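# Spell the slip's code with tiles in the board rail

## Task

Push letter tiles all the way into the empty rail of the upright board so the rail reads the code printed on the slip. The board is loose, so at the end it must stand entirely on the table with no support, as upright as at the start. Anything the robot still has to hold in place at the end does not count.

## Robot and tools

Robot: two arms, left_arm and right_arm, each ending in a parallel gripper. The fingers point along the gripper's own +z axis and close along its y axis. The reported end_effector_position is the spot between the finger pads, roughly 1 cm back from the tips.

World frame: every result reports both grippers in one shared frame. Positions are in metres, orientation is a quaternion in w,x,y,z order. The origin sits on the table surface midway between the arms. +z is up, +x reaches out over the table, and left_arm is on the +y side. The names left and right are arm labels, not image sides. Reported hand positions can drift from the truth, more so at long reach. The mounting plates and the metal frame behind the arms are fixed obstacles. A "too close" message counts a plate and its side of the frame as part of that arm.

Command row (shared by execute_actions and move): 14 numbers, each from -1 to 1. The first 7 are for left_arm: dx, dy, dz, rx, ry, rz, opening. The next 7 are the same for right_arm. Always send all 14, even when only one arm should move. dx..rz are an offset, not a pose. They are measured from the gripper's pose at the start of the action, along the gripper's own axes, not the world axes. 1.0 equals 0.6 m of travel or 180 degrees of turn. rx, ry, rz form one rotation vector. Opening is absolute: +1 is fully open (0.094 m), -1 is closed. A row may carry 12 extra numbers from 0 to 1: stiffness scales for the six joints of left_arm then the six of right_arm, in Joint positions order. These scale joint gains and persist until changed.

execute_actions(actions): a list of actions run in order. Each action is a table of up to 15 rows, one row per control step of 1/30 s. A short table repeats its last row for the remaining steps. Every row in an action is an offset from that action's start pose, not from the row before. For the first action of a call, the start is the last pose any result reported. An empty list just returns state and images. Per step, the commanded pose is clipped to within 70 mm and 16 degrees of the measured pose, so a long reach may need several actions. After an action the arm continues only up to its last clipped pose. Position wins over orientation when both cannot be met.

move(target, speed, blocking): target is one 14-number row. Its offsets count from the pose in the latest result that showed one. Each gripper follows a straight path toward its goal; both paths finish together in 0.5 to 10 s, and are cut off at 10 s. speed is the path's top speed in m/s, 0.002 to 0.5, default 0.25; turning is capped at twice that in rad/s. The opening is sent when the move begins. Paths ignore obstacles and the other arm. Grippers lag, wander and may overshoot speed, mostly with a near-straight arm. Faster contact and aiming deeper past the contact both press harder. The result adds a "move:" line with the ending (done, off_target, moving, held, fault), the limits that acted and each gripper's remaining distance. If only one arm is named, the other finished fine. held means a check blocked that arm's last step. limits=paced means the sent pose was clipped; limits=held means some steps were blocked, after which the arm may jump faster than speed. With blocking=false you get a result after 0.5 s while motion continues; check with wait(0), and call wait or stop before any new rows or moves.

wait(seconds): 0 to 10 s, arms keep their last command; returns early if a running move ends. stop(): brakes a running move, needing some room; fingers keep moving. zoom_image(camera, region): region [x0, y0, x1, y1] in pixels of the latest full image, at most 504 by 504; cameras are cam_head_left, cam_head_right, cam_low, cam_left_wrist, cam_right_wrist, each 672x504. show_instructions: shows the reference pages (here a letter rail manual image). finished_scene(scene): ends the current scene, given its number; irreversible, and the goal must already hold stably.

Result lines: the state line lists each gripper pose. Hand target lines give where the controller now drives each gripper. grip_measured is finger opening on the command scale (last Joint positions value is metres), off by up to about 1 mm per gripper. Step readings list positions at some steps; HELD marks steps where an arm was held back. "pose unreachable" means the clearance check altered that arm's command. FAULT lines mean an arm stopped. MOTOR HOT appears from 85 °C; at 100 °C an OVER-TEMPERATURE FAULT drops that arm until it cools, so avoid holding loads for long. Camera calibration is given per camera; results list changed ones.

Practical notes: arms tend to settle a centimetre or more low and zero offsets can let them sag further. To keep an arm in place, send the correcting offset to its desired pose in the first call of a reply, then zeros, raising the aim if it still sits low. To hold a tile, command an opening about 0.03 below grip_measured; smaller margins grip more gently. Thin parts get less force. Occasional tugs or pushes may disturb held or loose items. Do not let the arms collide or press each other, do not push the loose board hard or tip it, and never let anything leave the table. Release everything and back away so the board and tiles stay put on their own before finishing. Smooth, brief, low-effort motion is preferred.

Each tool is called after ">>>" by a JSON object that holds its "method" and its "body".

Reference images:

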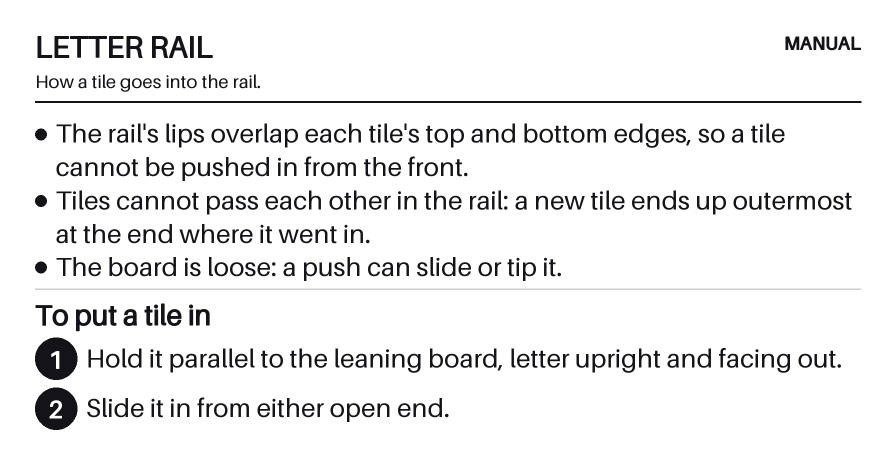

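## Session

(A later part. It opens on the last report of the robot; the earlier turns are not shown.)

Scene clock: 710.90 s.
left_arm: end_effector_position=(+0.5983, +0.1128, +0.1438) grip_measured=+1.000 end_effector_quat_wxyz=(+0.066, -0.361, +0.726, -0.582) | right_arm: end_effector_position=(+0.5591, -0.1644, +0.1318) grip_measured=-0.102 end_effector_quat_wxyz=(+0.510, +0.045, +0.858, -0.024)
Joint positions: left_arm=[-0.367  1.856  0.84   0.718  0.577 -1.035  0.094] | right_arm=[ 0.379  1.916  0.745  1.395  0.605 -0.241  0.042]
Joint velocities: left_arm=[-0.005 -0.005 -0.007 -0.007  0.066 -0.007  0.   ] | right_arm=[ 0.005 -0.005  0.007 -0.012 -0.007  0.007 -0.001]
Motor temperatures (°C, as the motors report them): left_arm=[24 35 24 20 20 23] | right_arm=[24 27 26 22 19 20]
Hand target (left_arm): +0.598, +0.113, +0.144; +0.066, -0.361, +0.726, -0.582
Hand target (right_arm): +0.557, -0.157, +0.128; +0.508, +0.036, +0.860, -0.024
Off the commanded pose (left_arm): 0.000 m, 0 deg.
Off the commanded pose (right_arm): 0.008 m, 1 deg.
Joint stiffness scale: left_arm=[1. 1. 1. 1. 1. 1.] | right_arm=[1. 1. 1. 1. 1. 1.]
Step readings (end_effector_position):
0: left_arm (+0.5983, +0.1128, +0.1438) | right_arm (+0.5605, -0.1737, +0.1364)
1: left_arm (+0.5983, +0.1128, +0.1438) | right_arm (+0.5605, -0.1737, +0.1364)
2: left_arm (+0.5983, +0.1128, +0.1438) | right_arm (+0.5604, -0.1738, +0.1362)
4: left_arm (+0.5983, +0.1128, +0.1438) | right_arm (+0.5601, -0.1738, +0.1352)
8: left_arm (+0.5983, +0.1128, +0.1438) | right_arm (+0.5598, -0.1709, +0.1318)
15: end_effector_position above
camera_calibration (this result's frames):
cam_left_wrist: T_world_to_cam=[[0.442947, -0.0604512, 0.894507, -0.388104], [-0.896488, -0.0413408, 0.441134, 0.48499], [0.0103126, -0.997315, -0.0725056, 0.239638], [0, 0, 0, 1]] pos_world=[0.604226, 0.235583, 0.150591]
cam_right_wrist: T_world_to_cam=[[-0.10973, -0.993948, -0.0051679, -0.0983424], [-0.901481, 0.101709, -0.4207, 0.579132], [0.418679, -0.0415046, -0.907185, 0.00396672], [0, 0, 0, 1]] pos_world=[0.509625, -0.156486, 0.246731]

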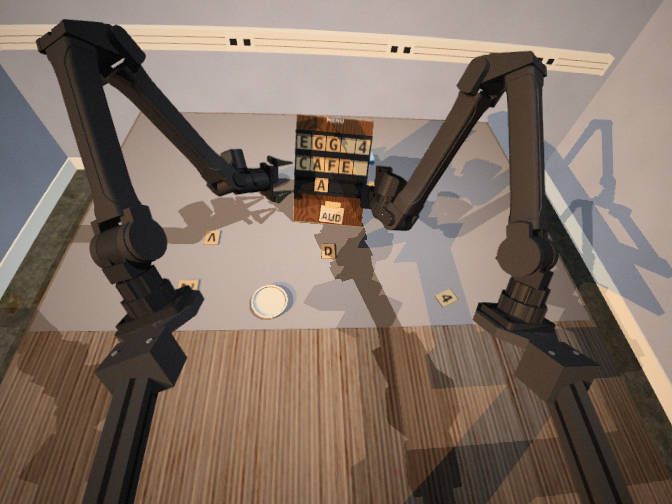

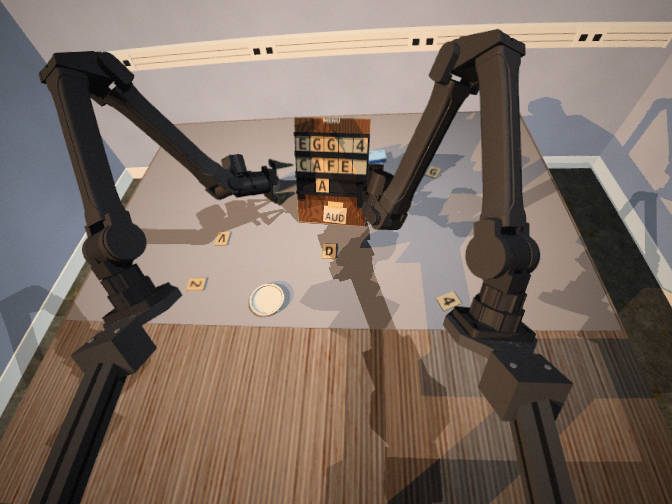

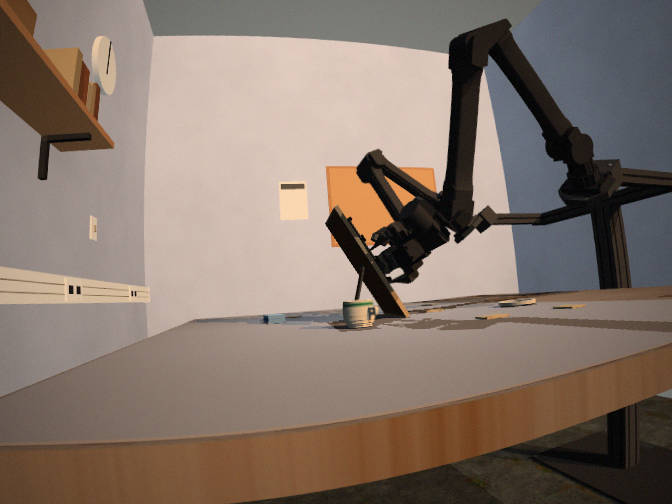

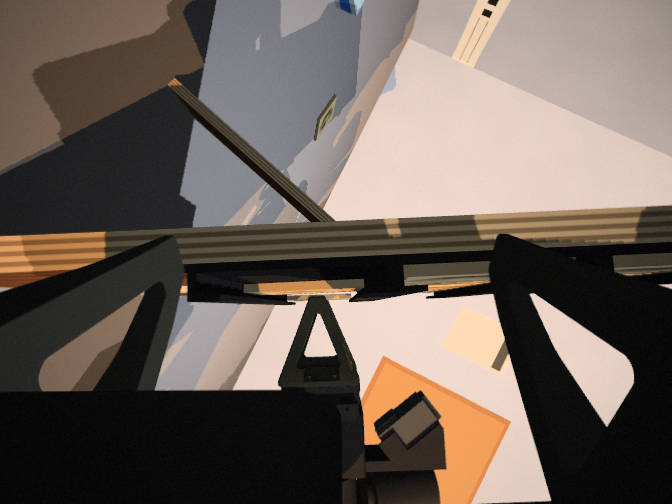

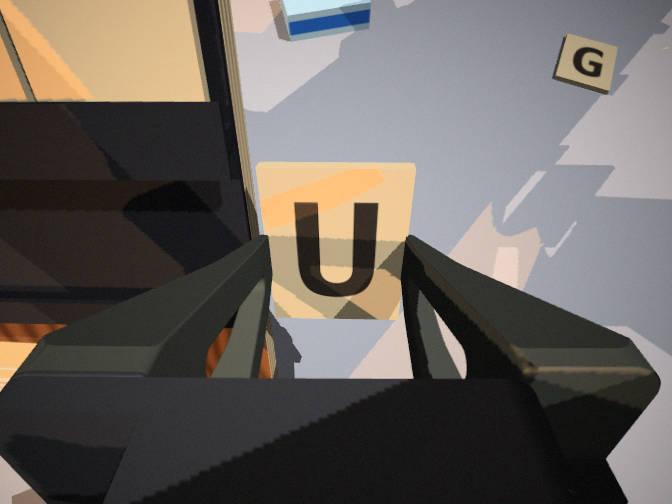

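>>> {"method": "execute_actions", "body": {"actions": [[[0,0,0,0,0,0,1,0.0052,0.013,-0.0008,-0.0029,0.0016,-0.005,-0.13],[0,0,0,0,0,0,1,0.0052,0.016,-0.0008,-0.0029,0.0016,-0.005,-0.13],[0,0,0,0,0,0,1,0.0052,0.019,-0.0008,-0.0029,0.0016,-0.005,-0.13],[0,0,0,0,0,0,1,0.0052,0.022,-0.0008,-0.0029,0.0016,-0.005,-0.13],[0,0,0,0,0,0,1,0.0052,0.025,-0.0008,-0.0029,0.0016,-0.005,-0.13],[0,0,0,0,0,0,1,0.0052,0.028,-0.0008,-0.0029,0.0016,-0.005,-0.13],[0,0,0,0,0,0,1,0.0052,0.031,-0.0008,-0.0029,0.0016,-0.005,-0.13],[0,0,0,0,0,0,1,0.0052,0.034,-0.0008,-0.0029,0.0016,-0.005,-0.13],[0,0,0,0,0,0,1,0.0052,0.038,-0.0008,-0.0029,0.0016,-0.005,-0.13],[0,0,0,0,0,0,1,0.0052,0.042,-0.0008,-0.0029,0.0016,-0.005,-0.13],[0,0,0,0,0,0,1,0.0052,0.046,-0.0008,-0.0029,0.0016,-0.005,-0.13],[0,0,0,0,0,0,1,0.0052,0.050,-0.0008,-0.0029,0.0016,-0.005,-0.13],[0,0,0,0,0,0,1,0.0052,0.054,-0.0008,-0.0029,0.0016,-0.005,-0.13],[0,0,0,0,0,0,1,0.0052,0.058,-0.0008,-0.0029,0.0016,-0.005,-0.13],[0,0,0,0,0,0,1,0.0052,0.062,-0.0008,-0.0029,0.0016,-0.005,-0.13]]]}}

>>> {"method": "wait", "body": {"seconds": 0.4}}

Scene clock: 725.03 s.
left_arm: end_effector_position=(+0.5983, +0.1128, +0.1438) grip_measured=+1.000 end_effector_quat_wxyz=(+0.066, -0.361, +0.726, -0.582) | right_arm: end_effector_position=(+0.5633, -0.1567, +0.1341) grip_measured=-0.102 end_effector_quat_wxyz=(+0.510, +0.059, +0.857, -0.040)
Joint positions: left_arm=[-0.367  1.856  0.84   0.718  0.577 -1.035  0.094] | right_arm=[ 0.405  1.928  0.776  1.395  0.67  -0.251  0.042]
Joint velocities: left_arm=[-0.015  0.005 -0.022 -0.007 -0.037  0.022  0.   ] | right_arm=[ 0.034  0.024  0.042 -0.002  0.198  0.022 -0.   ]
Motor temperatures (°C, as the motors report them): left_arm=[24 35 24 20 20 23] | right_arm=[24 27 26 22 19 20]
Hand target (left_arm): +0.598, +0.113, +0.144; +0.066, -0.361, +0.726, -0.582
Hand target (right_arm): +0.560, -0.128, +0.131; +0.508, +0.036, +0.860, -0.023
Off the commanded pose (left_arm): 0.000 m, 0 deg.
Off the commanded pose (right_arm): 0.030 m, 3 deg.
Joint stiffness scale: left_arm=[1. 1. 1. 1. 1. 1.] | right_arm=[1. 1. 1. 1. 1. 1.]
Step readings (end_effector_position):
0: left_arm (+0.5983, +0.1128, +0.1438) | right_arm (+0.5591, -0.1644, +0.1318)
1: left_arm (+0.5983, +0.1128, +0.1438) | right_arm (+0.5591, -0.1645, +0.1318)
2: left_arm (+0.5983, +0.1128, +0.1438) | right_arm (+0.5592, -0.1647, +0.1318)
4: left_arm (+0.5983, +0.1128, +0.1438) | right_arm (+0.5597, -0.1647, +0.1320)
8: left_arm (+0.5983, +0.1128, +0.1438) | right_arm (+0.5626, -0.1592, +0.1343)
15: end_effector_position above
camera_calibration (this result's frames):
cam_left_wrist: T_world_to_cam=[[0.442947, -0.0604512, 0.894507, -0.388104], [-0.896488, -0.0413408, 0.441134, 0.48499], [0.0103126, -0.997315, -0.0725056, 0.239638], [0, 0, 0, 1]] pos_world=[0.604226, 0.235583, 0.150591]
cam_right_wrist: T_world_to_cam=[[-0.149017, -0.988794, 0.00896794, -0.0691983], [-0.897019, 0.131358, -0.42202, 0.585364], [0.416113, -0.0709326, -0.906542, 0.00144855], [0, 0, 0, 1]] pos_world=[0.514168, -0.145213, 0.248969]

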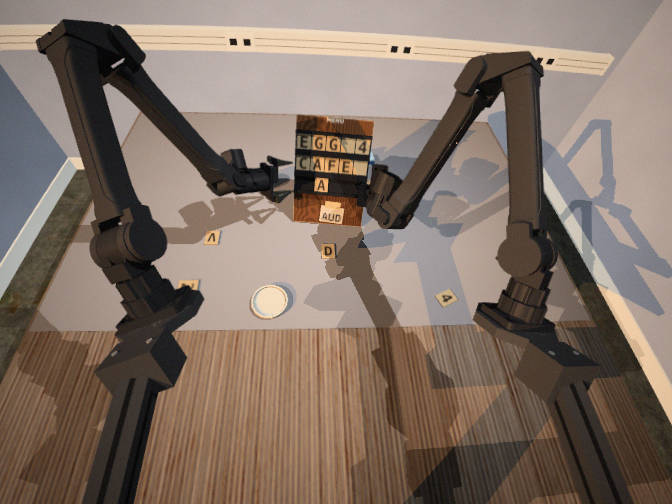

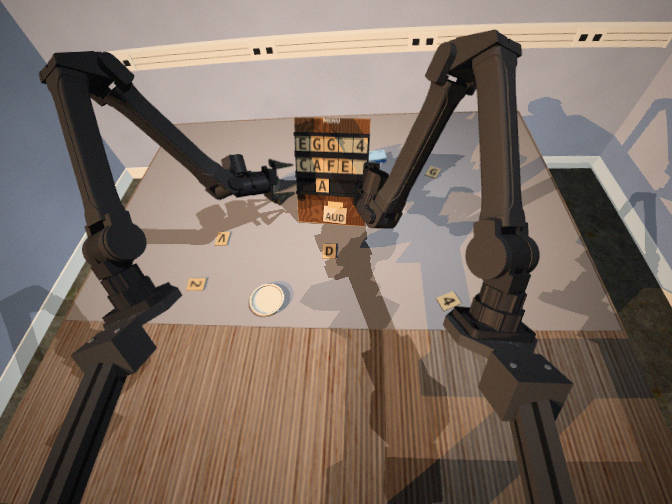

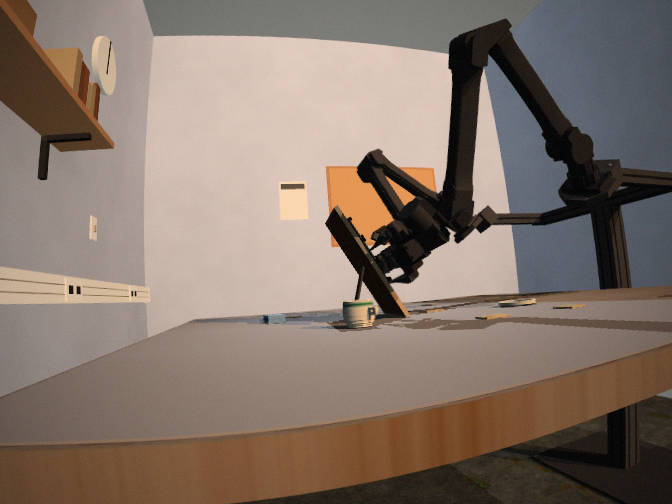

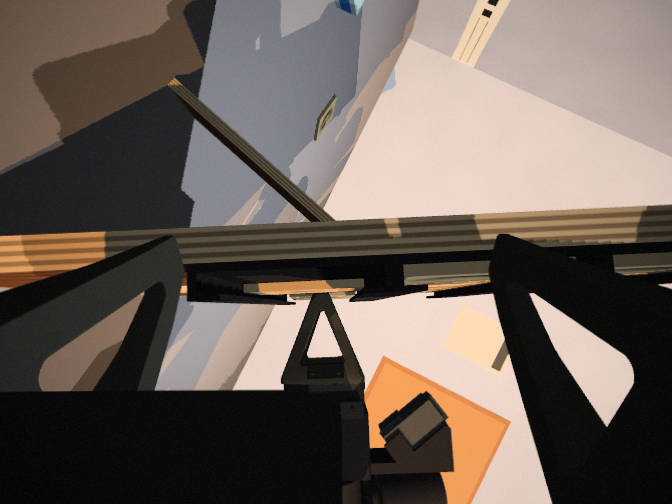

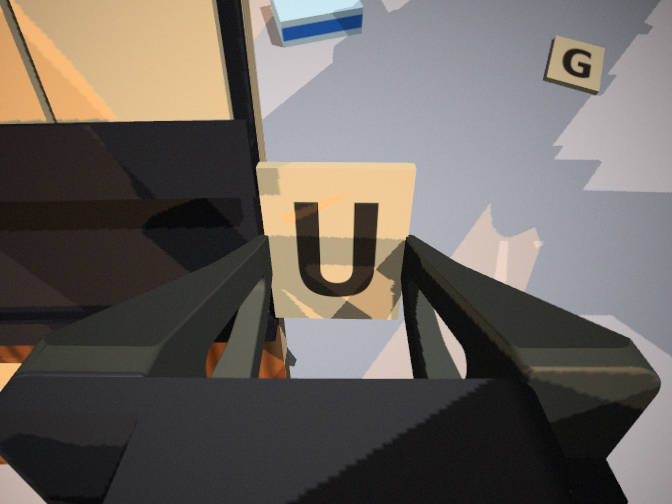

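Scene clock: 725.43 s.
left_arm: end_effector_position=(+0.5983, +0.1128, +0.1438) grip_measured=+1.000 end_effector_quat_wxyz=(+0.066, -0.361, +0.726, -0.582) | right_arm: end_effector_position=(+0.5630, -0.1564, +0.1343) grip_measured=-0.102 end_effector_quat_wxyz=(+0.509, +0.059, +0.857, -0.043)
Joint positions: left_arm=[-0.367  1.856  0.84   0.718  0.577 -1.035  0.094] | right_arm=[ 0.408  1.929  0.778  1.395  0.679 -0.254  0.042]
Joint velocities: left_arm=[-0.005 -0.015 -0.007 -0.017  0.022 -0.066  0.   ] | right_arm=[ 0.005 -0.005 -0.002  0.007  0.007 -0.007 -0.   ]
Motor temperatures (°C, as the motors report them): left_arm=[24 35 24 20 20 23] | right_arm=[24 27 26 22 19 20]
Hand target (left_arm): +0.598, +0.113, +0.144; +0.066, -0.361, +0.726, -0.582
Hand target (right_arm): +0.560, -0.128, +0.131; +0.508, +0.036, +0.860, -0.023
Off the commanded pose (left_arm): 0.000 m, 0 deg.
Off the commanded pose (right_arm): 0.030 m, 3 deg.
Joint stiffness scale: left_arm=[1. 1. 1. 1. 1. 1.] | right_arm=[1. 1. 1. 1. 1. 1.]
wait: 0.40 s; at rest by 0.17 s
camera_calibration (this result's frames):
cam_left_wrist: T_world_to_cam=[[0.442947, -0.0604512, 0.894507, -0.388104], [-0.896488, -0.0413408, 0.441134, 0.48499], [0.0103126, -0.997315, -0.0725056, 0.239638], [0, 0, 0, 1]] pos_world=[0.604226, 0.235583, 0.150591]
cam_right_wrist: T_world_to_cam=[[-0.153133, -0.988118, 0.0131676, -0.0670894], [-0.897226, 0.133438, -0.420928, 0.585443], [0.41417, -0.0762724, -0.906998, 0.00205242], [0, 0, 0, 1]] pos_world=[0.514151, -0.144256, 0.249175]

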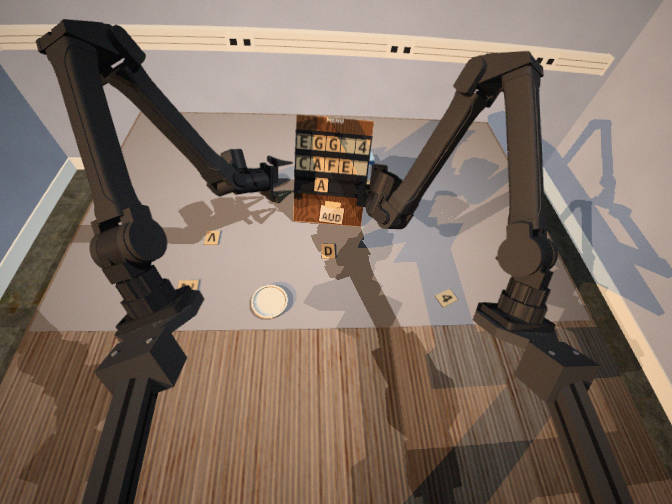

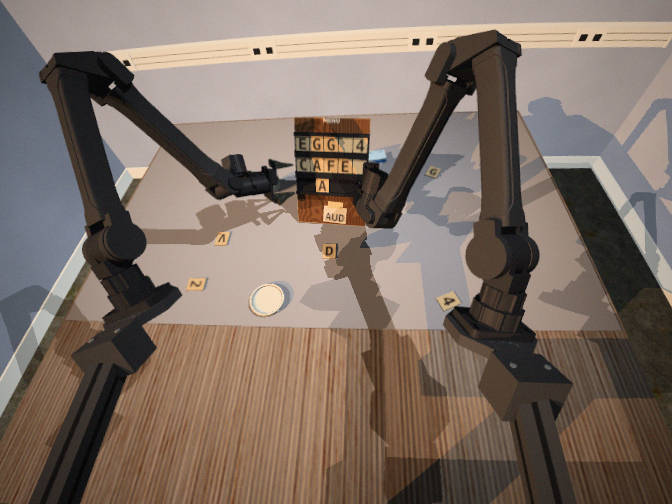

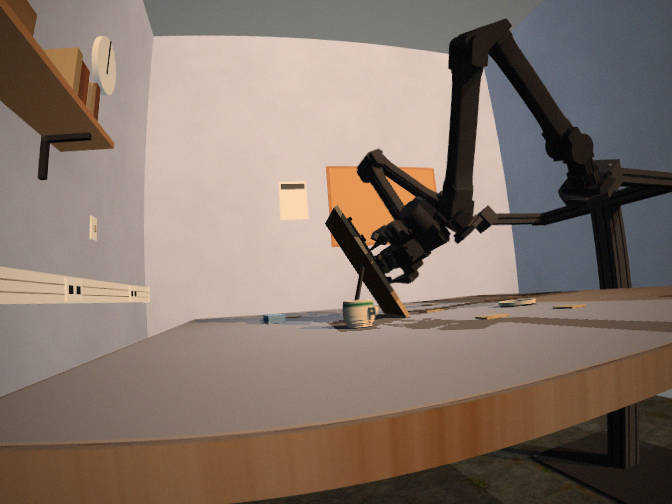

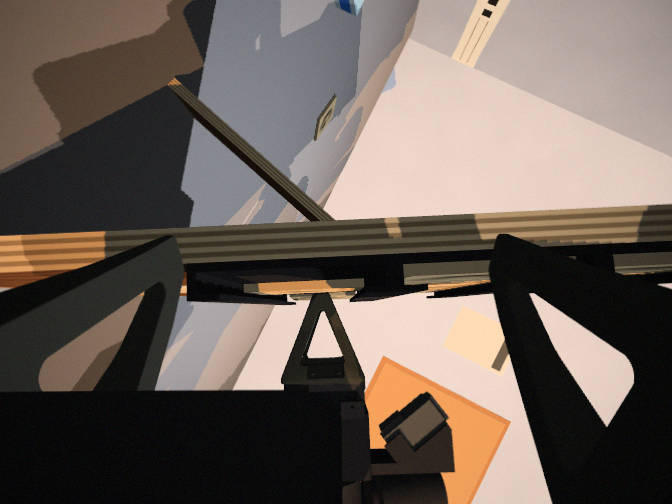

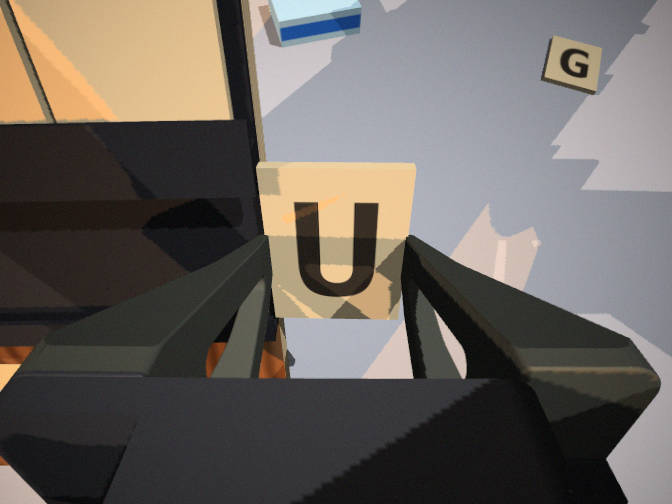

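>>> {"method": "execute_actions", "body": {"actions": []}}

Scene clock: 741.23 s.
left_arm: end_effector_position=(+0.5983, +0.1128, +0.1438) grip_measured=+1.000 end_effector_quat_wxyz=(+0.066, -0.361, +0.726, -0.582) | right_arm: end_effector_position=(+0.5630, -0.1564, +0.1343) grip_measured=-0.102 end_effector_quat_wxyz=(+0.509, +0.059, +0.857, -0.043)
Joint positions: left_arm=[-0.367  1.856  0.84   0.718  0.577 -1.035  0.094] | right_arm=[ 0.408  1.929  0.778  1.395  0.679 -0.254  0.042]
Joint velocities: left_arm=[-0.005 -0.015 -0.007  0.002 -0.007 -0.007  0.   ] | right_arm=[-0.015 -0.024  0.002  0.002 -0.022 -0.095  0.001]
Motor temperatures (°C, as the motors report them): left_arm=[24 35 24 20 20 23] | right_arm=[24 27 26 22 20 20]
Hand target (left_arm): +0.598, +0.113, +0.144; +0.066, -0.361, +0.726, -0.582
Hand target (right_arm): +0.560, -0.128, +0.131; +0.508, +0.036, +0.860, -0.023
Off the commanded pose (left_arm): 0.000 m, 0 deg.
Off the commanded pose (right_arm): 0.030 m, 3 deg.
Joint stiffness scale: left_arm=[1. 1. 1. 1. 1. 1.] | right_arm=[1. 1. 1. 1. 1. 1.]
camera_calibration (this result's frames):
cam_left_wrist: T_world_to_cam=[[0.442947, -0.0604512, 0.894507, -0.388104], [-0.896488, -0.0413408, 0.441134, 0.48499], [0.0103126, -0.997315, -0.0725056, 0.239638], [0, 0, 0, 1]] pos_world=[0.604226, 0.235583, 0.150591]
cam_right_wrist: T_world_to_cam=[[-0.153133, -0.988118, 0.0131676, -0.0670894], [-0.897226, 0.133438, -0.420928, 0.585443], [0.41417, -0.0762724, -0.906998, 0.00205242], [0, 0, 0, 1]] pos_world=[0.514151, -0.144256, 0.249175]

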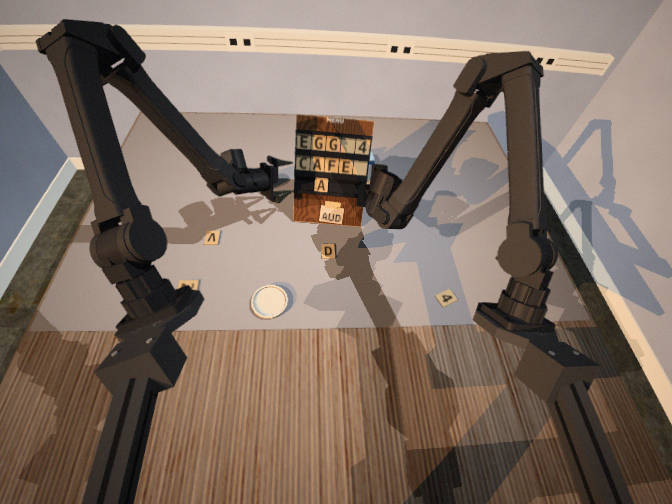

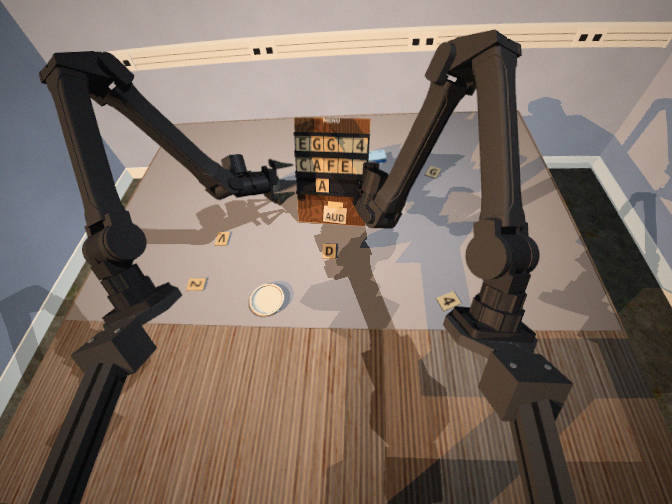

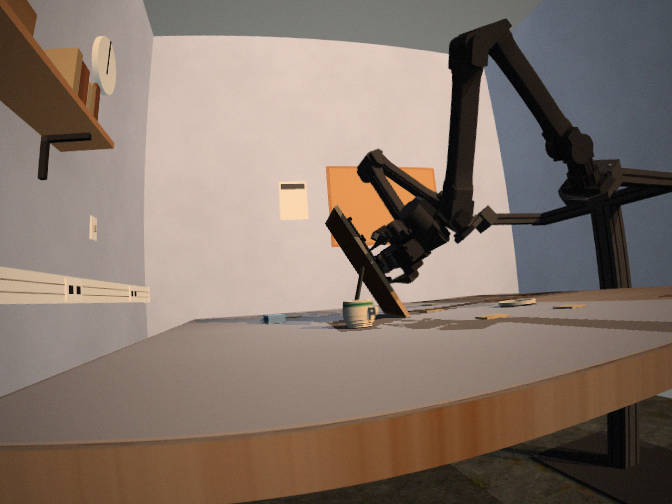

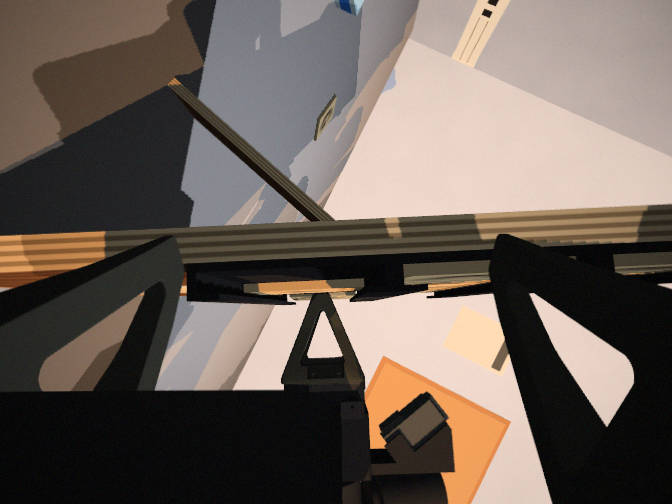

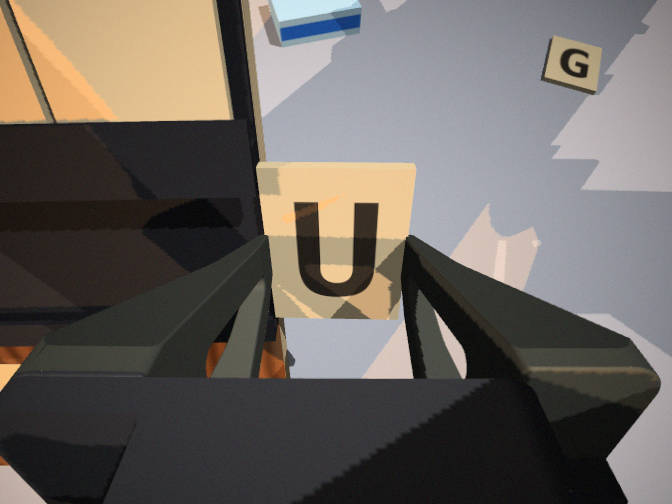

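>>> {"method": "move", "body": {"target": [0,0,0,0,0,0,1, 0.008,-0.035,-0.006,-0.018,0.002,-0.006,-0.13], "speed": 0.04}}

Scene clock: 750.60 s.
left_arm: end_effector_position=(+0.5983, +0.1128, +0.1438) grip_measured=+1.000 end_effector_quat_wxyz=(+0.066, -0.361, +0.726, -0.582) | right_arm: end_effector_position=(+0.5505, -0.1698, +0.1262) grip_measured=-0.102 end_effector_quat_wxyz=(+0.504, +0.028, +0.863, -0.023)
Joint positions: left_arm=[-0.367  1.856  0.84   0.718  0.577 -1.035  0.094] | right_arm=[ 0.364  1.916  0.72   1.395  0.577 -0.254  0.042]
Joint velocities: left_arm=[-0.005 -0.005 -0.012  0.007 -0.051 -0.022  0.   ] | right_arm=[-0.005  0.005 -0.022  0.022 -0.051 -0.037  0.001]
Motor temperatures (°C, as the motors report them): left_arm=[24 35 24 20 20 23] | right_arm=[24 27 26 22 21 20]
Hand target (left_arm): +0.598, +0.113, +0.144; +0.066, -0.361, +0.726, -0.582
Hand target (right_arm): +0.555, -0.176, +0.132; +0.508, +0.037, +0.860, -0.023
Off the commanded pose (left_arm): 0.000 m, 0 deg.
Off the commanded pose (right_arm): 0.010 m, 1 deg.
Joint stiffness scale: left_arm=[1. 1. 1. 1. 1. 1.] | right_arm=[1. 1. 1. 1. 1. 1.]
move: done
camera_calibration (this result's frames):
cam_left_wrist: T_world_to_cam=[[0.442947, -0.0604512, 0.894507, -0.388104], [-0.896488, -0.0413408, 0.441134, 0.48499], [0.0103126, -0.997315, -0.0725056, 0.239638], [0, 0, 0, 1]] pos_world=[0.604226, 0.235583, 0.150591]
cam_right_wrist: T_world_to_cam=[[-0.07986, -0.996737, 0.0116939, -0.123766], [-0.911209, 0.0682411, -0.406253, 0.567442], [0.40413, -0.0430989, -0.913686, 0.0108807], [0, 0, 0, 1]] pos_world=[0.502777, -0.161617, 0.241914]

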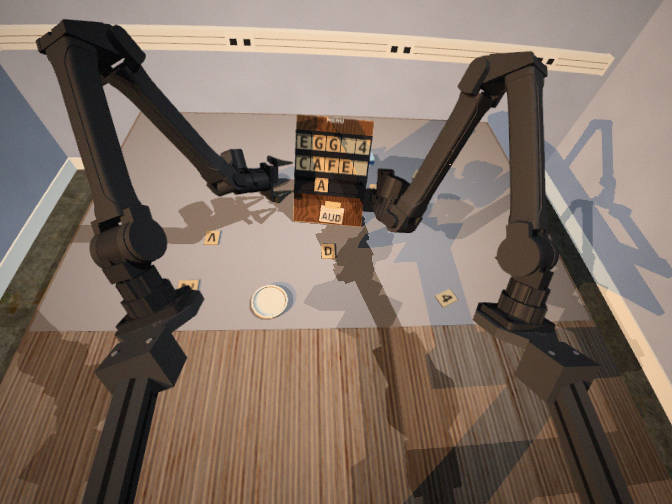

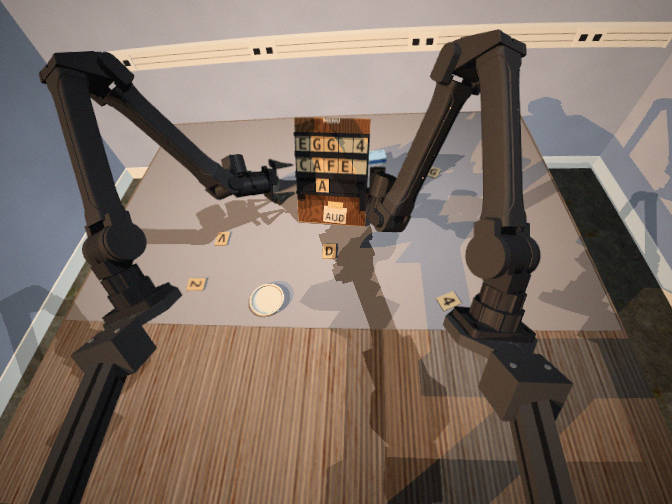

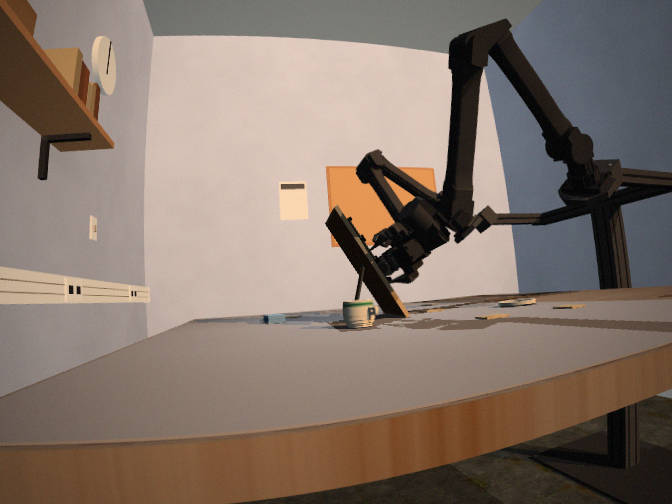

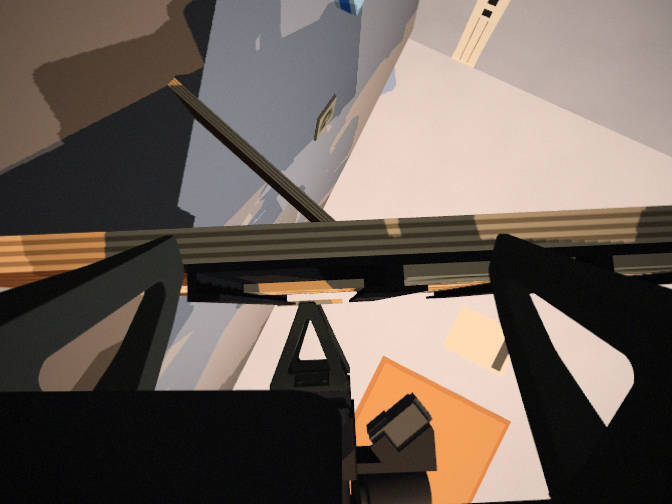

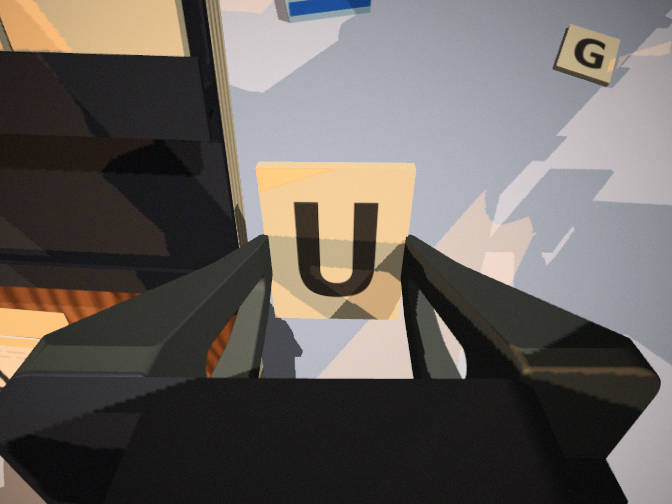

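>>> {"method": "move", "body": {"target": [0,0,0,0,0,0,1, -0.024,-0.12,-0.0385,0.003,-0.003,0.005,-0.13], "speed": 0.1}}

Scene clock: 759.70 s.
left_arm: end_effector_position=(+0.5983, +0.1128, +0.1438) grip_measured=+1.000 end_effector_quat_wxyz=(+0.066, -0.361, +0.726, -0.582) | right_arm: end_effector_position=(+0.5293, -0.2355, +0.1430) grip_measured=-0.102 end_effector_quat_wxyz=(+0.499, +0.025, +0.866, -0.025)
Joint positions: left_arm=[-0.367  1.856  0.84   0.718  0.577 -1.035  0.094] | right_arm=[ 0.255  1.797  0.562  1.409  0.473 -0.233  0.042]
Joint velocities: left_arm=[ 0.005  0.005 -0.002 -0.002  0.022  0.007  0.   ] | right_arm=[ 0.005 -0.024 -0.007 -0.007 -0.007 -0.022 -0.001]
Motor temperatures (°C, as the motors report them): left_arm=[24 35 24 20 20 23] | right_arm=[24 27 26 22 20 20]
Hand target (left_arm): +0.598, +0.113, +0.144; +0.066, -0.361, +0.726, -0.582
Hand target (right_arm): +0.533, -0.241, +0.151; +0.508, +0.037, +0.860, -0.023
Off the commanded pose (left_arm): 0.000 m, 0 deg.
Off the commanded pose (right_arm): 0.010 m, 2 deg.
Joint stiffness scale: left_arm=[1. 1. 1. 1. 1. 1.] | right_arm=[1. 1. 1. 1. 1. 1.]
move: done
camera_calibration (this result's frames):
cam_left_wrist: T_world_to_cam=[[0.442947, -0.0604512, 0.894507, -0.388104], [-0.896488, -0.0413408, 0.441134, 0.48499], [0.0103126, -0.997315, -0.0725056, 0.239638], [0, 0, 0, 1]] pos_world=[0.604226, 0.235583, 0.150591]
cam_right_wrist: T_world_to_cam=[[-0.0761487, -0.996902, 0.0197156, -0.194235], [-0.916277, 0.0621646, -0.395692, 0.559181], [0.39324, -0.0481963, -0.918172, 0.0371645], [0, 0, 0, 1]] pos_world=[0.482959, -0.226603, 0.259216]

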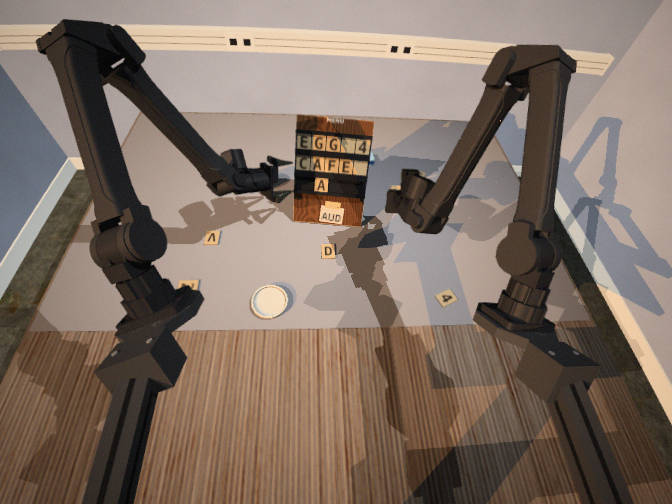

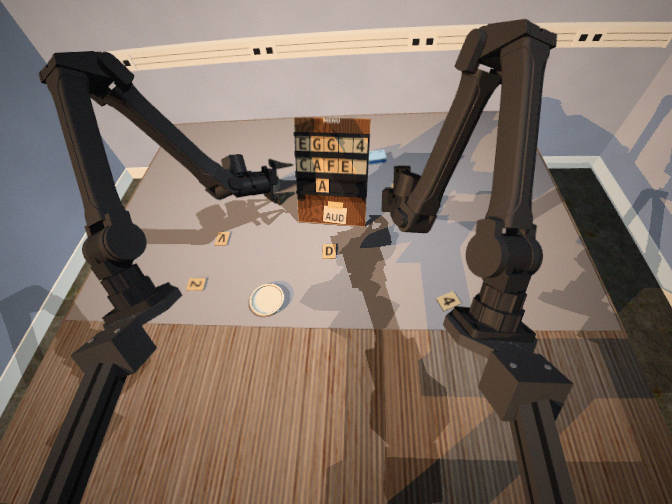

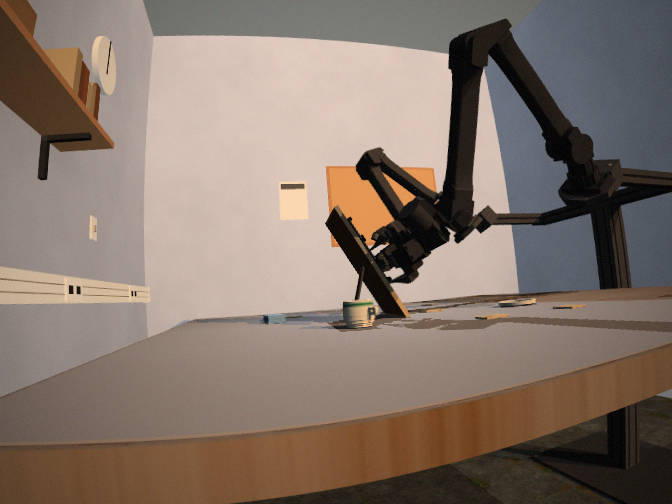

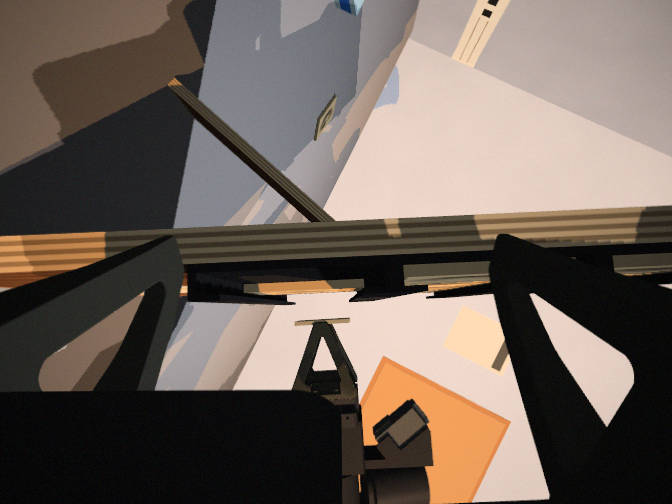

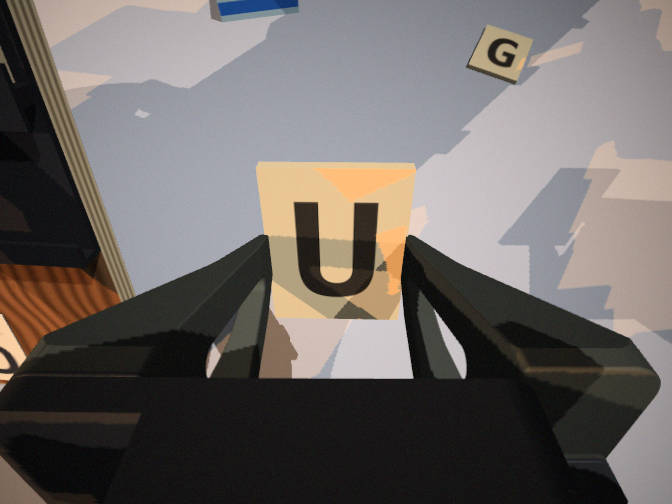

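>>> {"method": "move", "body": {"target": [0,0,0,0,0,0,1, 0.0028,0.0497,0.0416,0.0042,-0.0066,0.0088,-0.13], "speed": 0.05}}

Scene clock: 781.17 s.
left_arm: end_effector_position=(+0.5983, +0.1128, +0.1438) grip_measured=+1.000 end_effector_quat_wxyz=(+0.066, -0.361, +0.726, -0.582) | right_arm: end_effector_position=(+0.5548, -0.2145, +0.1330) grip_measured=-0.102 end_effector_quat_wxyz=(+0.511, +0.041, +0.858, -0.029)
Joint positions: left_arm=[-0.367  1.856  0.84   0.718  0.577 -1.035  0.094] | right_arm=[ 0.283  1.858  0.665  1.409  0.516 -0.232  0.042]
Joint velocities: left_arm=[-0.005 -0.015  0.002 -0.002 -0.081  0.037  0.   ] | right_arm=[-0.005 -0.015  0.007 -0.012  0.037  0.051 -0.001]
Motor temperatures (°C, as the motors report them): left_arm=[24 35 24 20 20 23] | right_arm=[24 27 26 23 20 20]
Hand target (left_arm): +0.598, +0.113, +0.144; +0.066, -0.361, +0.726, -0.582
Hand target (right_arm): +0.552, -0.207, +0.129; +0.507, +0.040, +0.860, -0.024
Off the commanded pose (left_arm): 0.000 m, 0 deg.
Off the commanded pose (right_arm): 0.009 m, 1 deg.
Joint stiffness scale: left_arm=[1. 1. 1. 1. 1. 1.] | right_arm=[1. 1. 1. 1. 1. 1.]
move: done
camera_calibration (this result's frames):
cam_left_wrist: T_world_to_cam=[[0.442947, -0.0604512, 0.894507, -0.388104], [-0.896488, -0.0413408, 0.441134, 0.48499], [0.0103126, -0.997315, -0.0725056, 0.239638], [0, 0, 0, 1]] pos_world=[0.604226, 0.235583, 0.150591]
cam_right_wrist: T_world_to_cam=[[-0.108924, -0.994009, 0.00898662, -0.151003], [-0.901182, 0.0949283, -0.422918, 0.579557], [0.419532, -0.0541645, -0.906123, 0.00146372], [0, 0, 0, 1]] pos_world=[0.505225, -0.205036, 0.247789]

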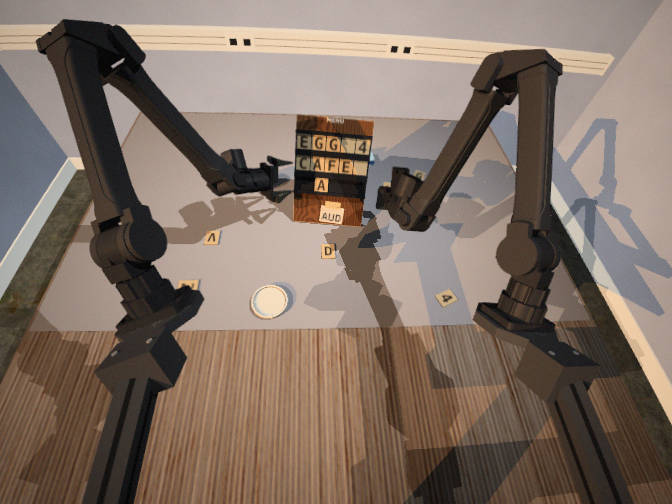

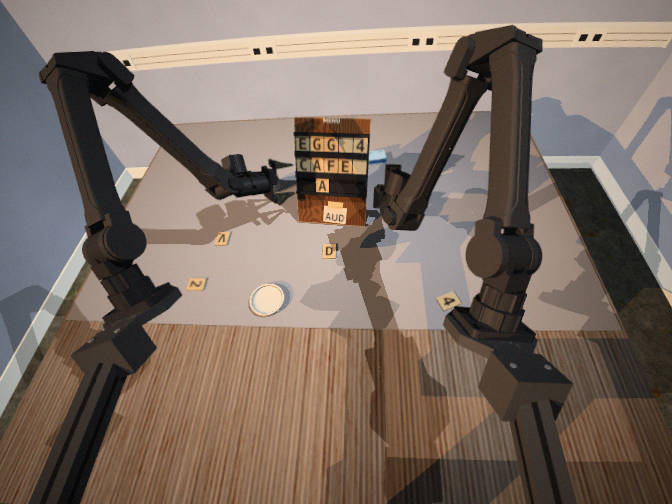

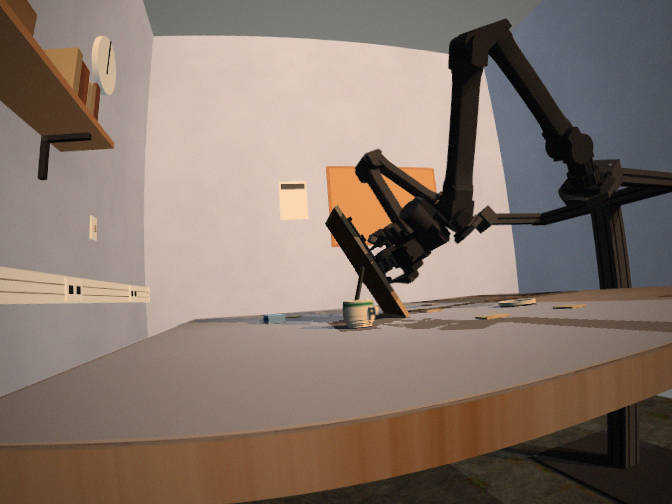

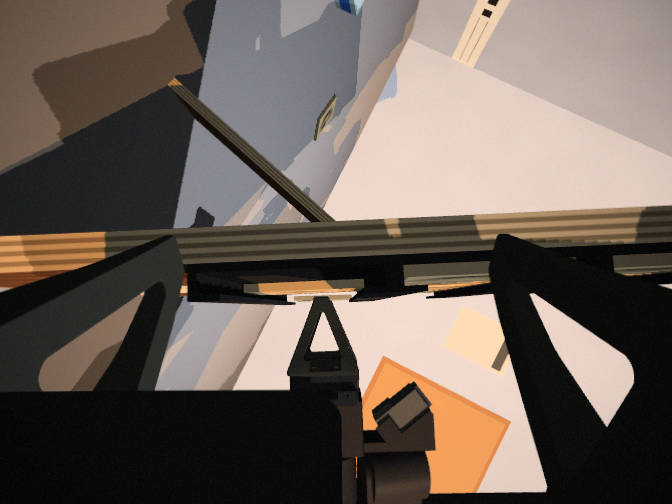

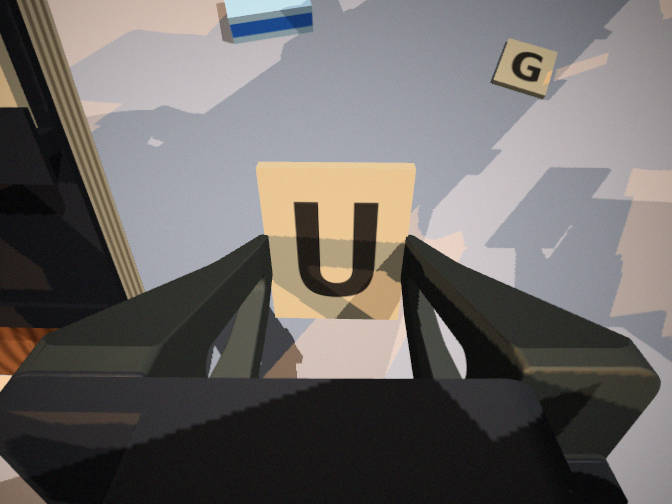

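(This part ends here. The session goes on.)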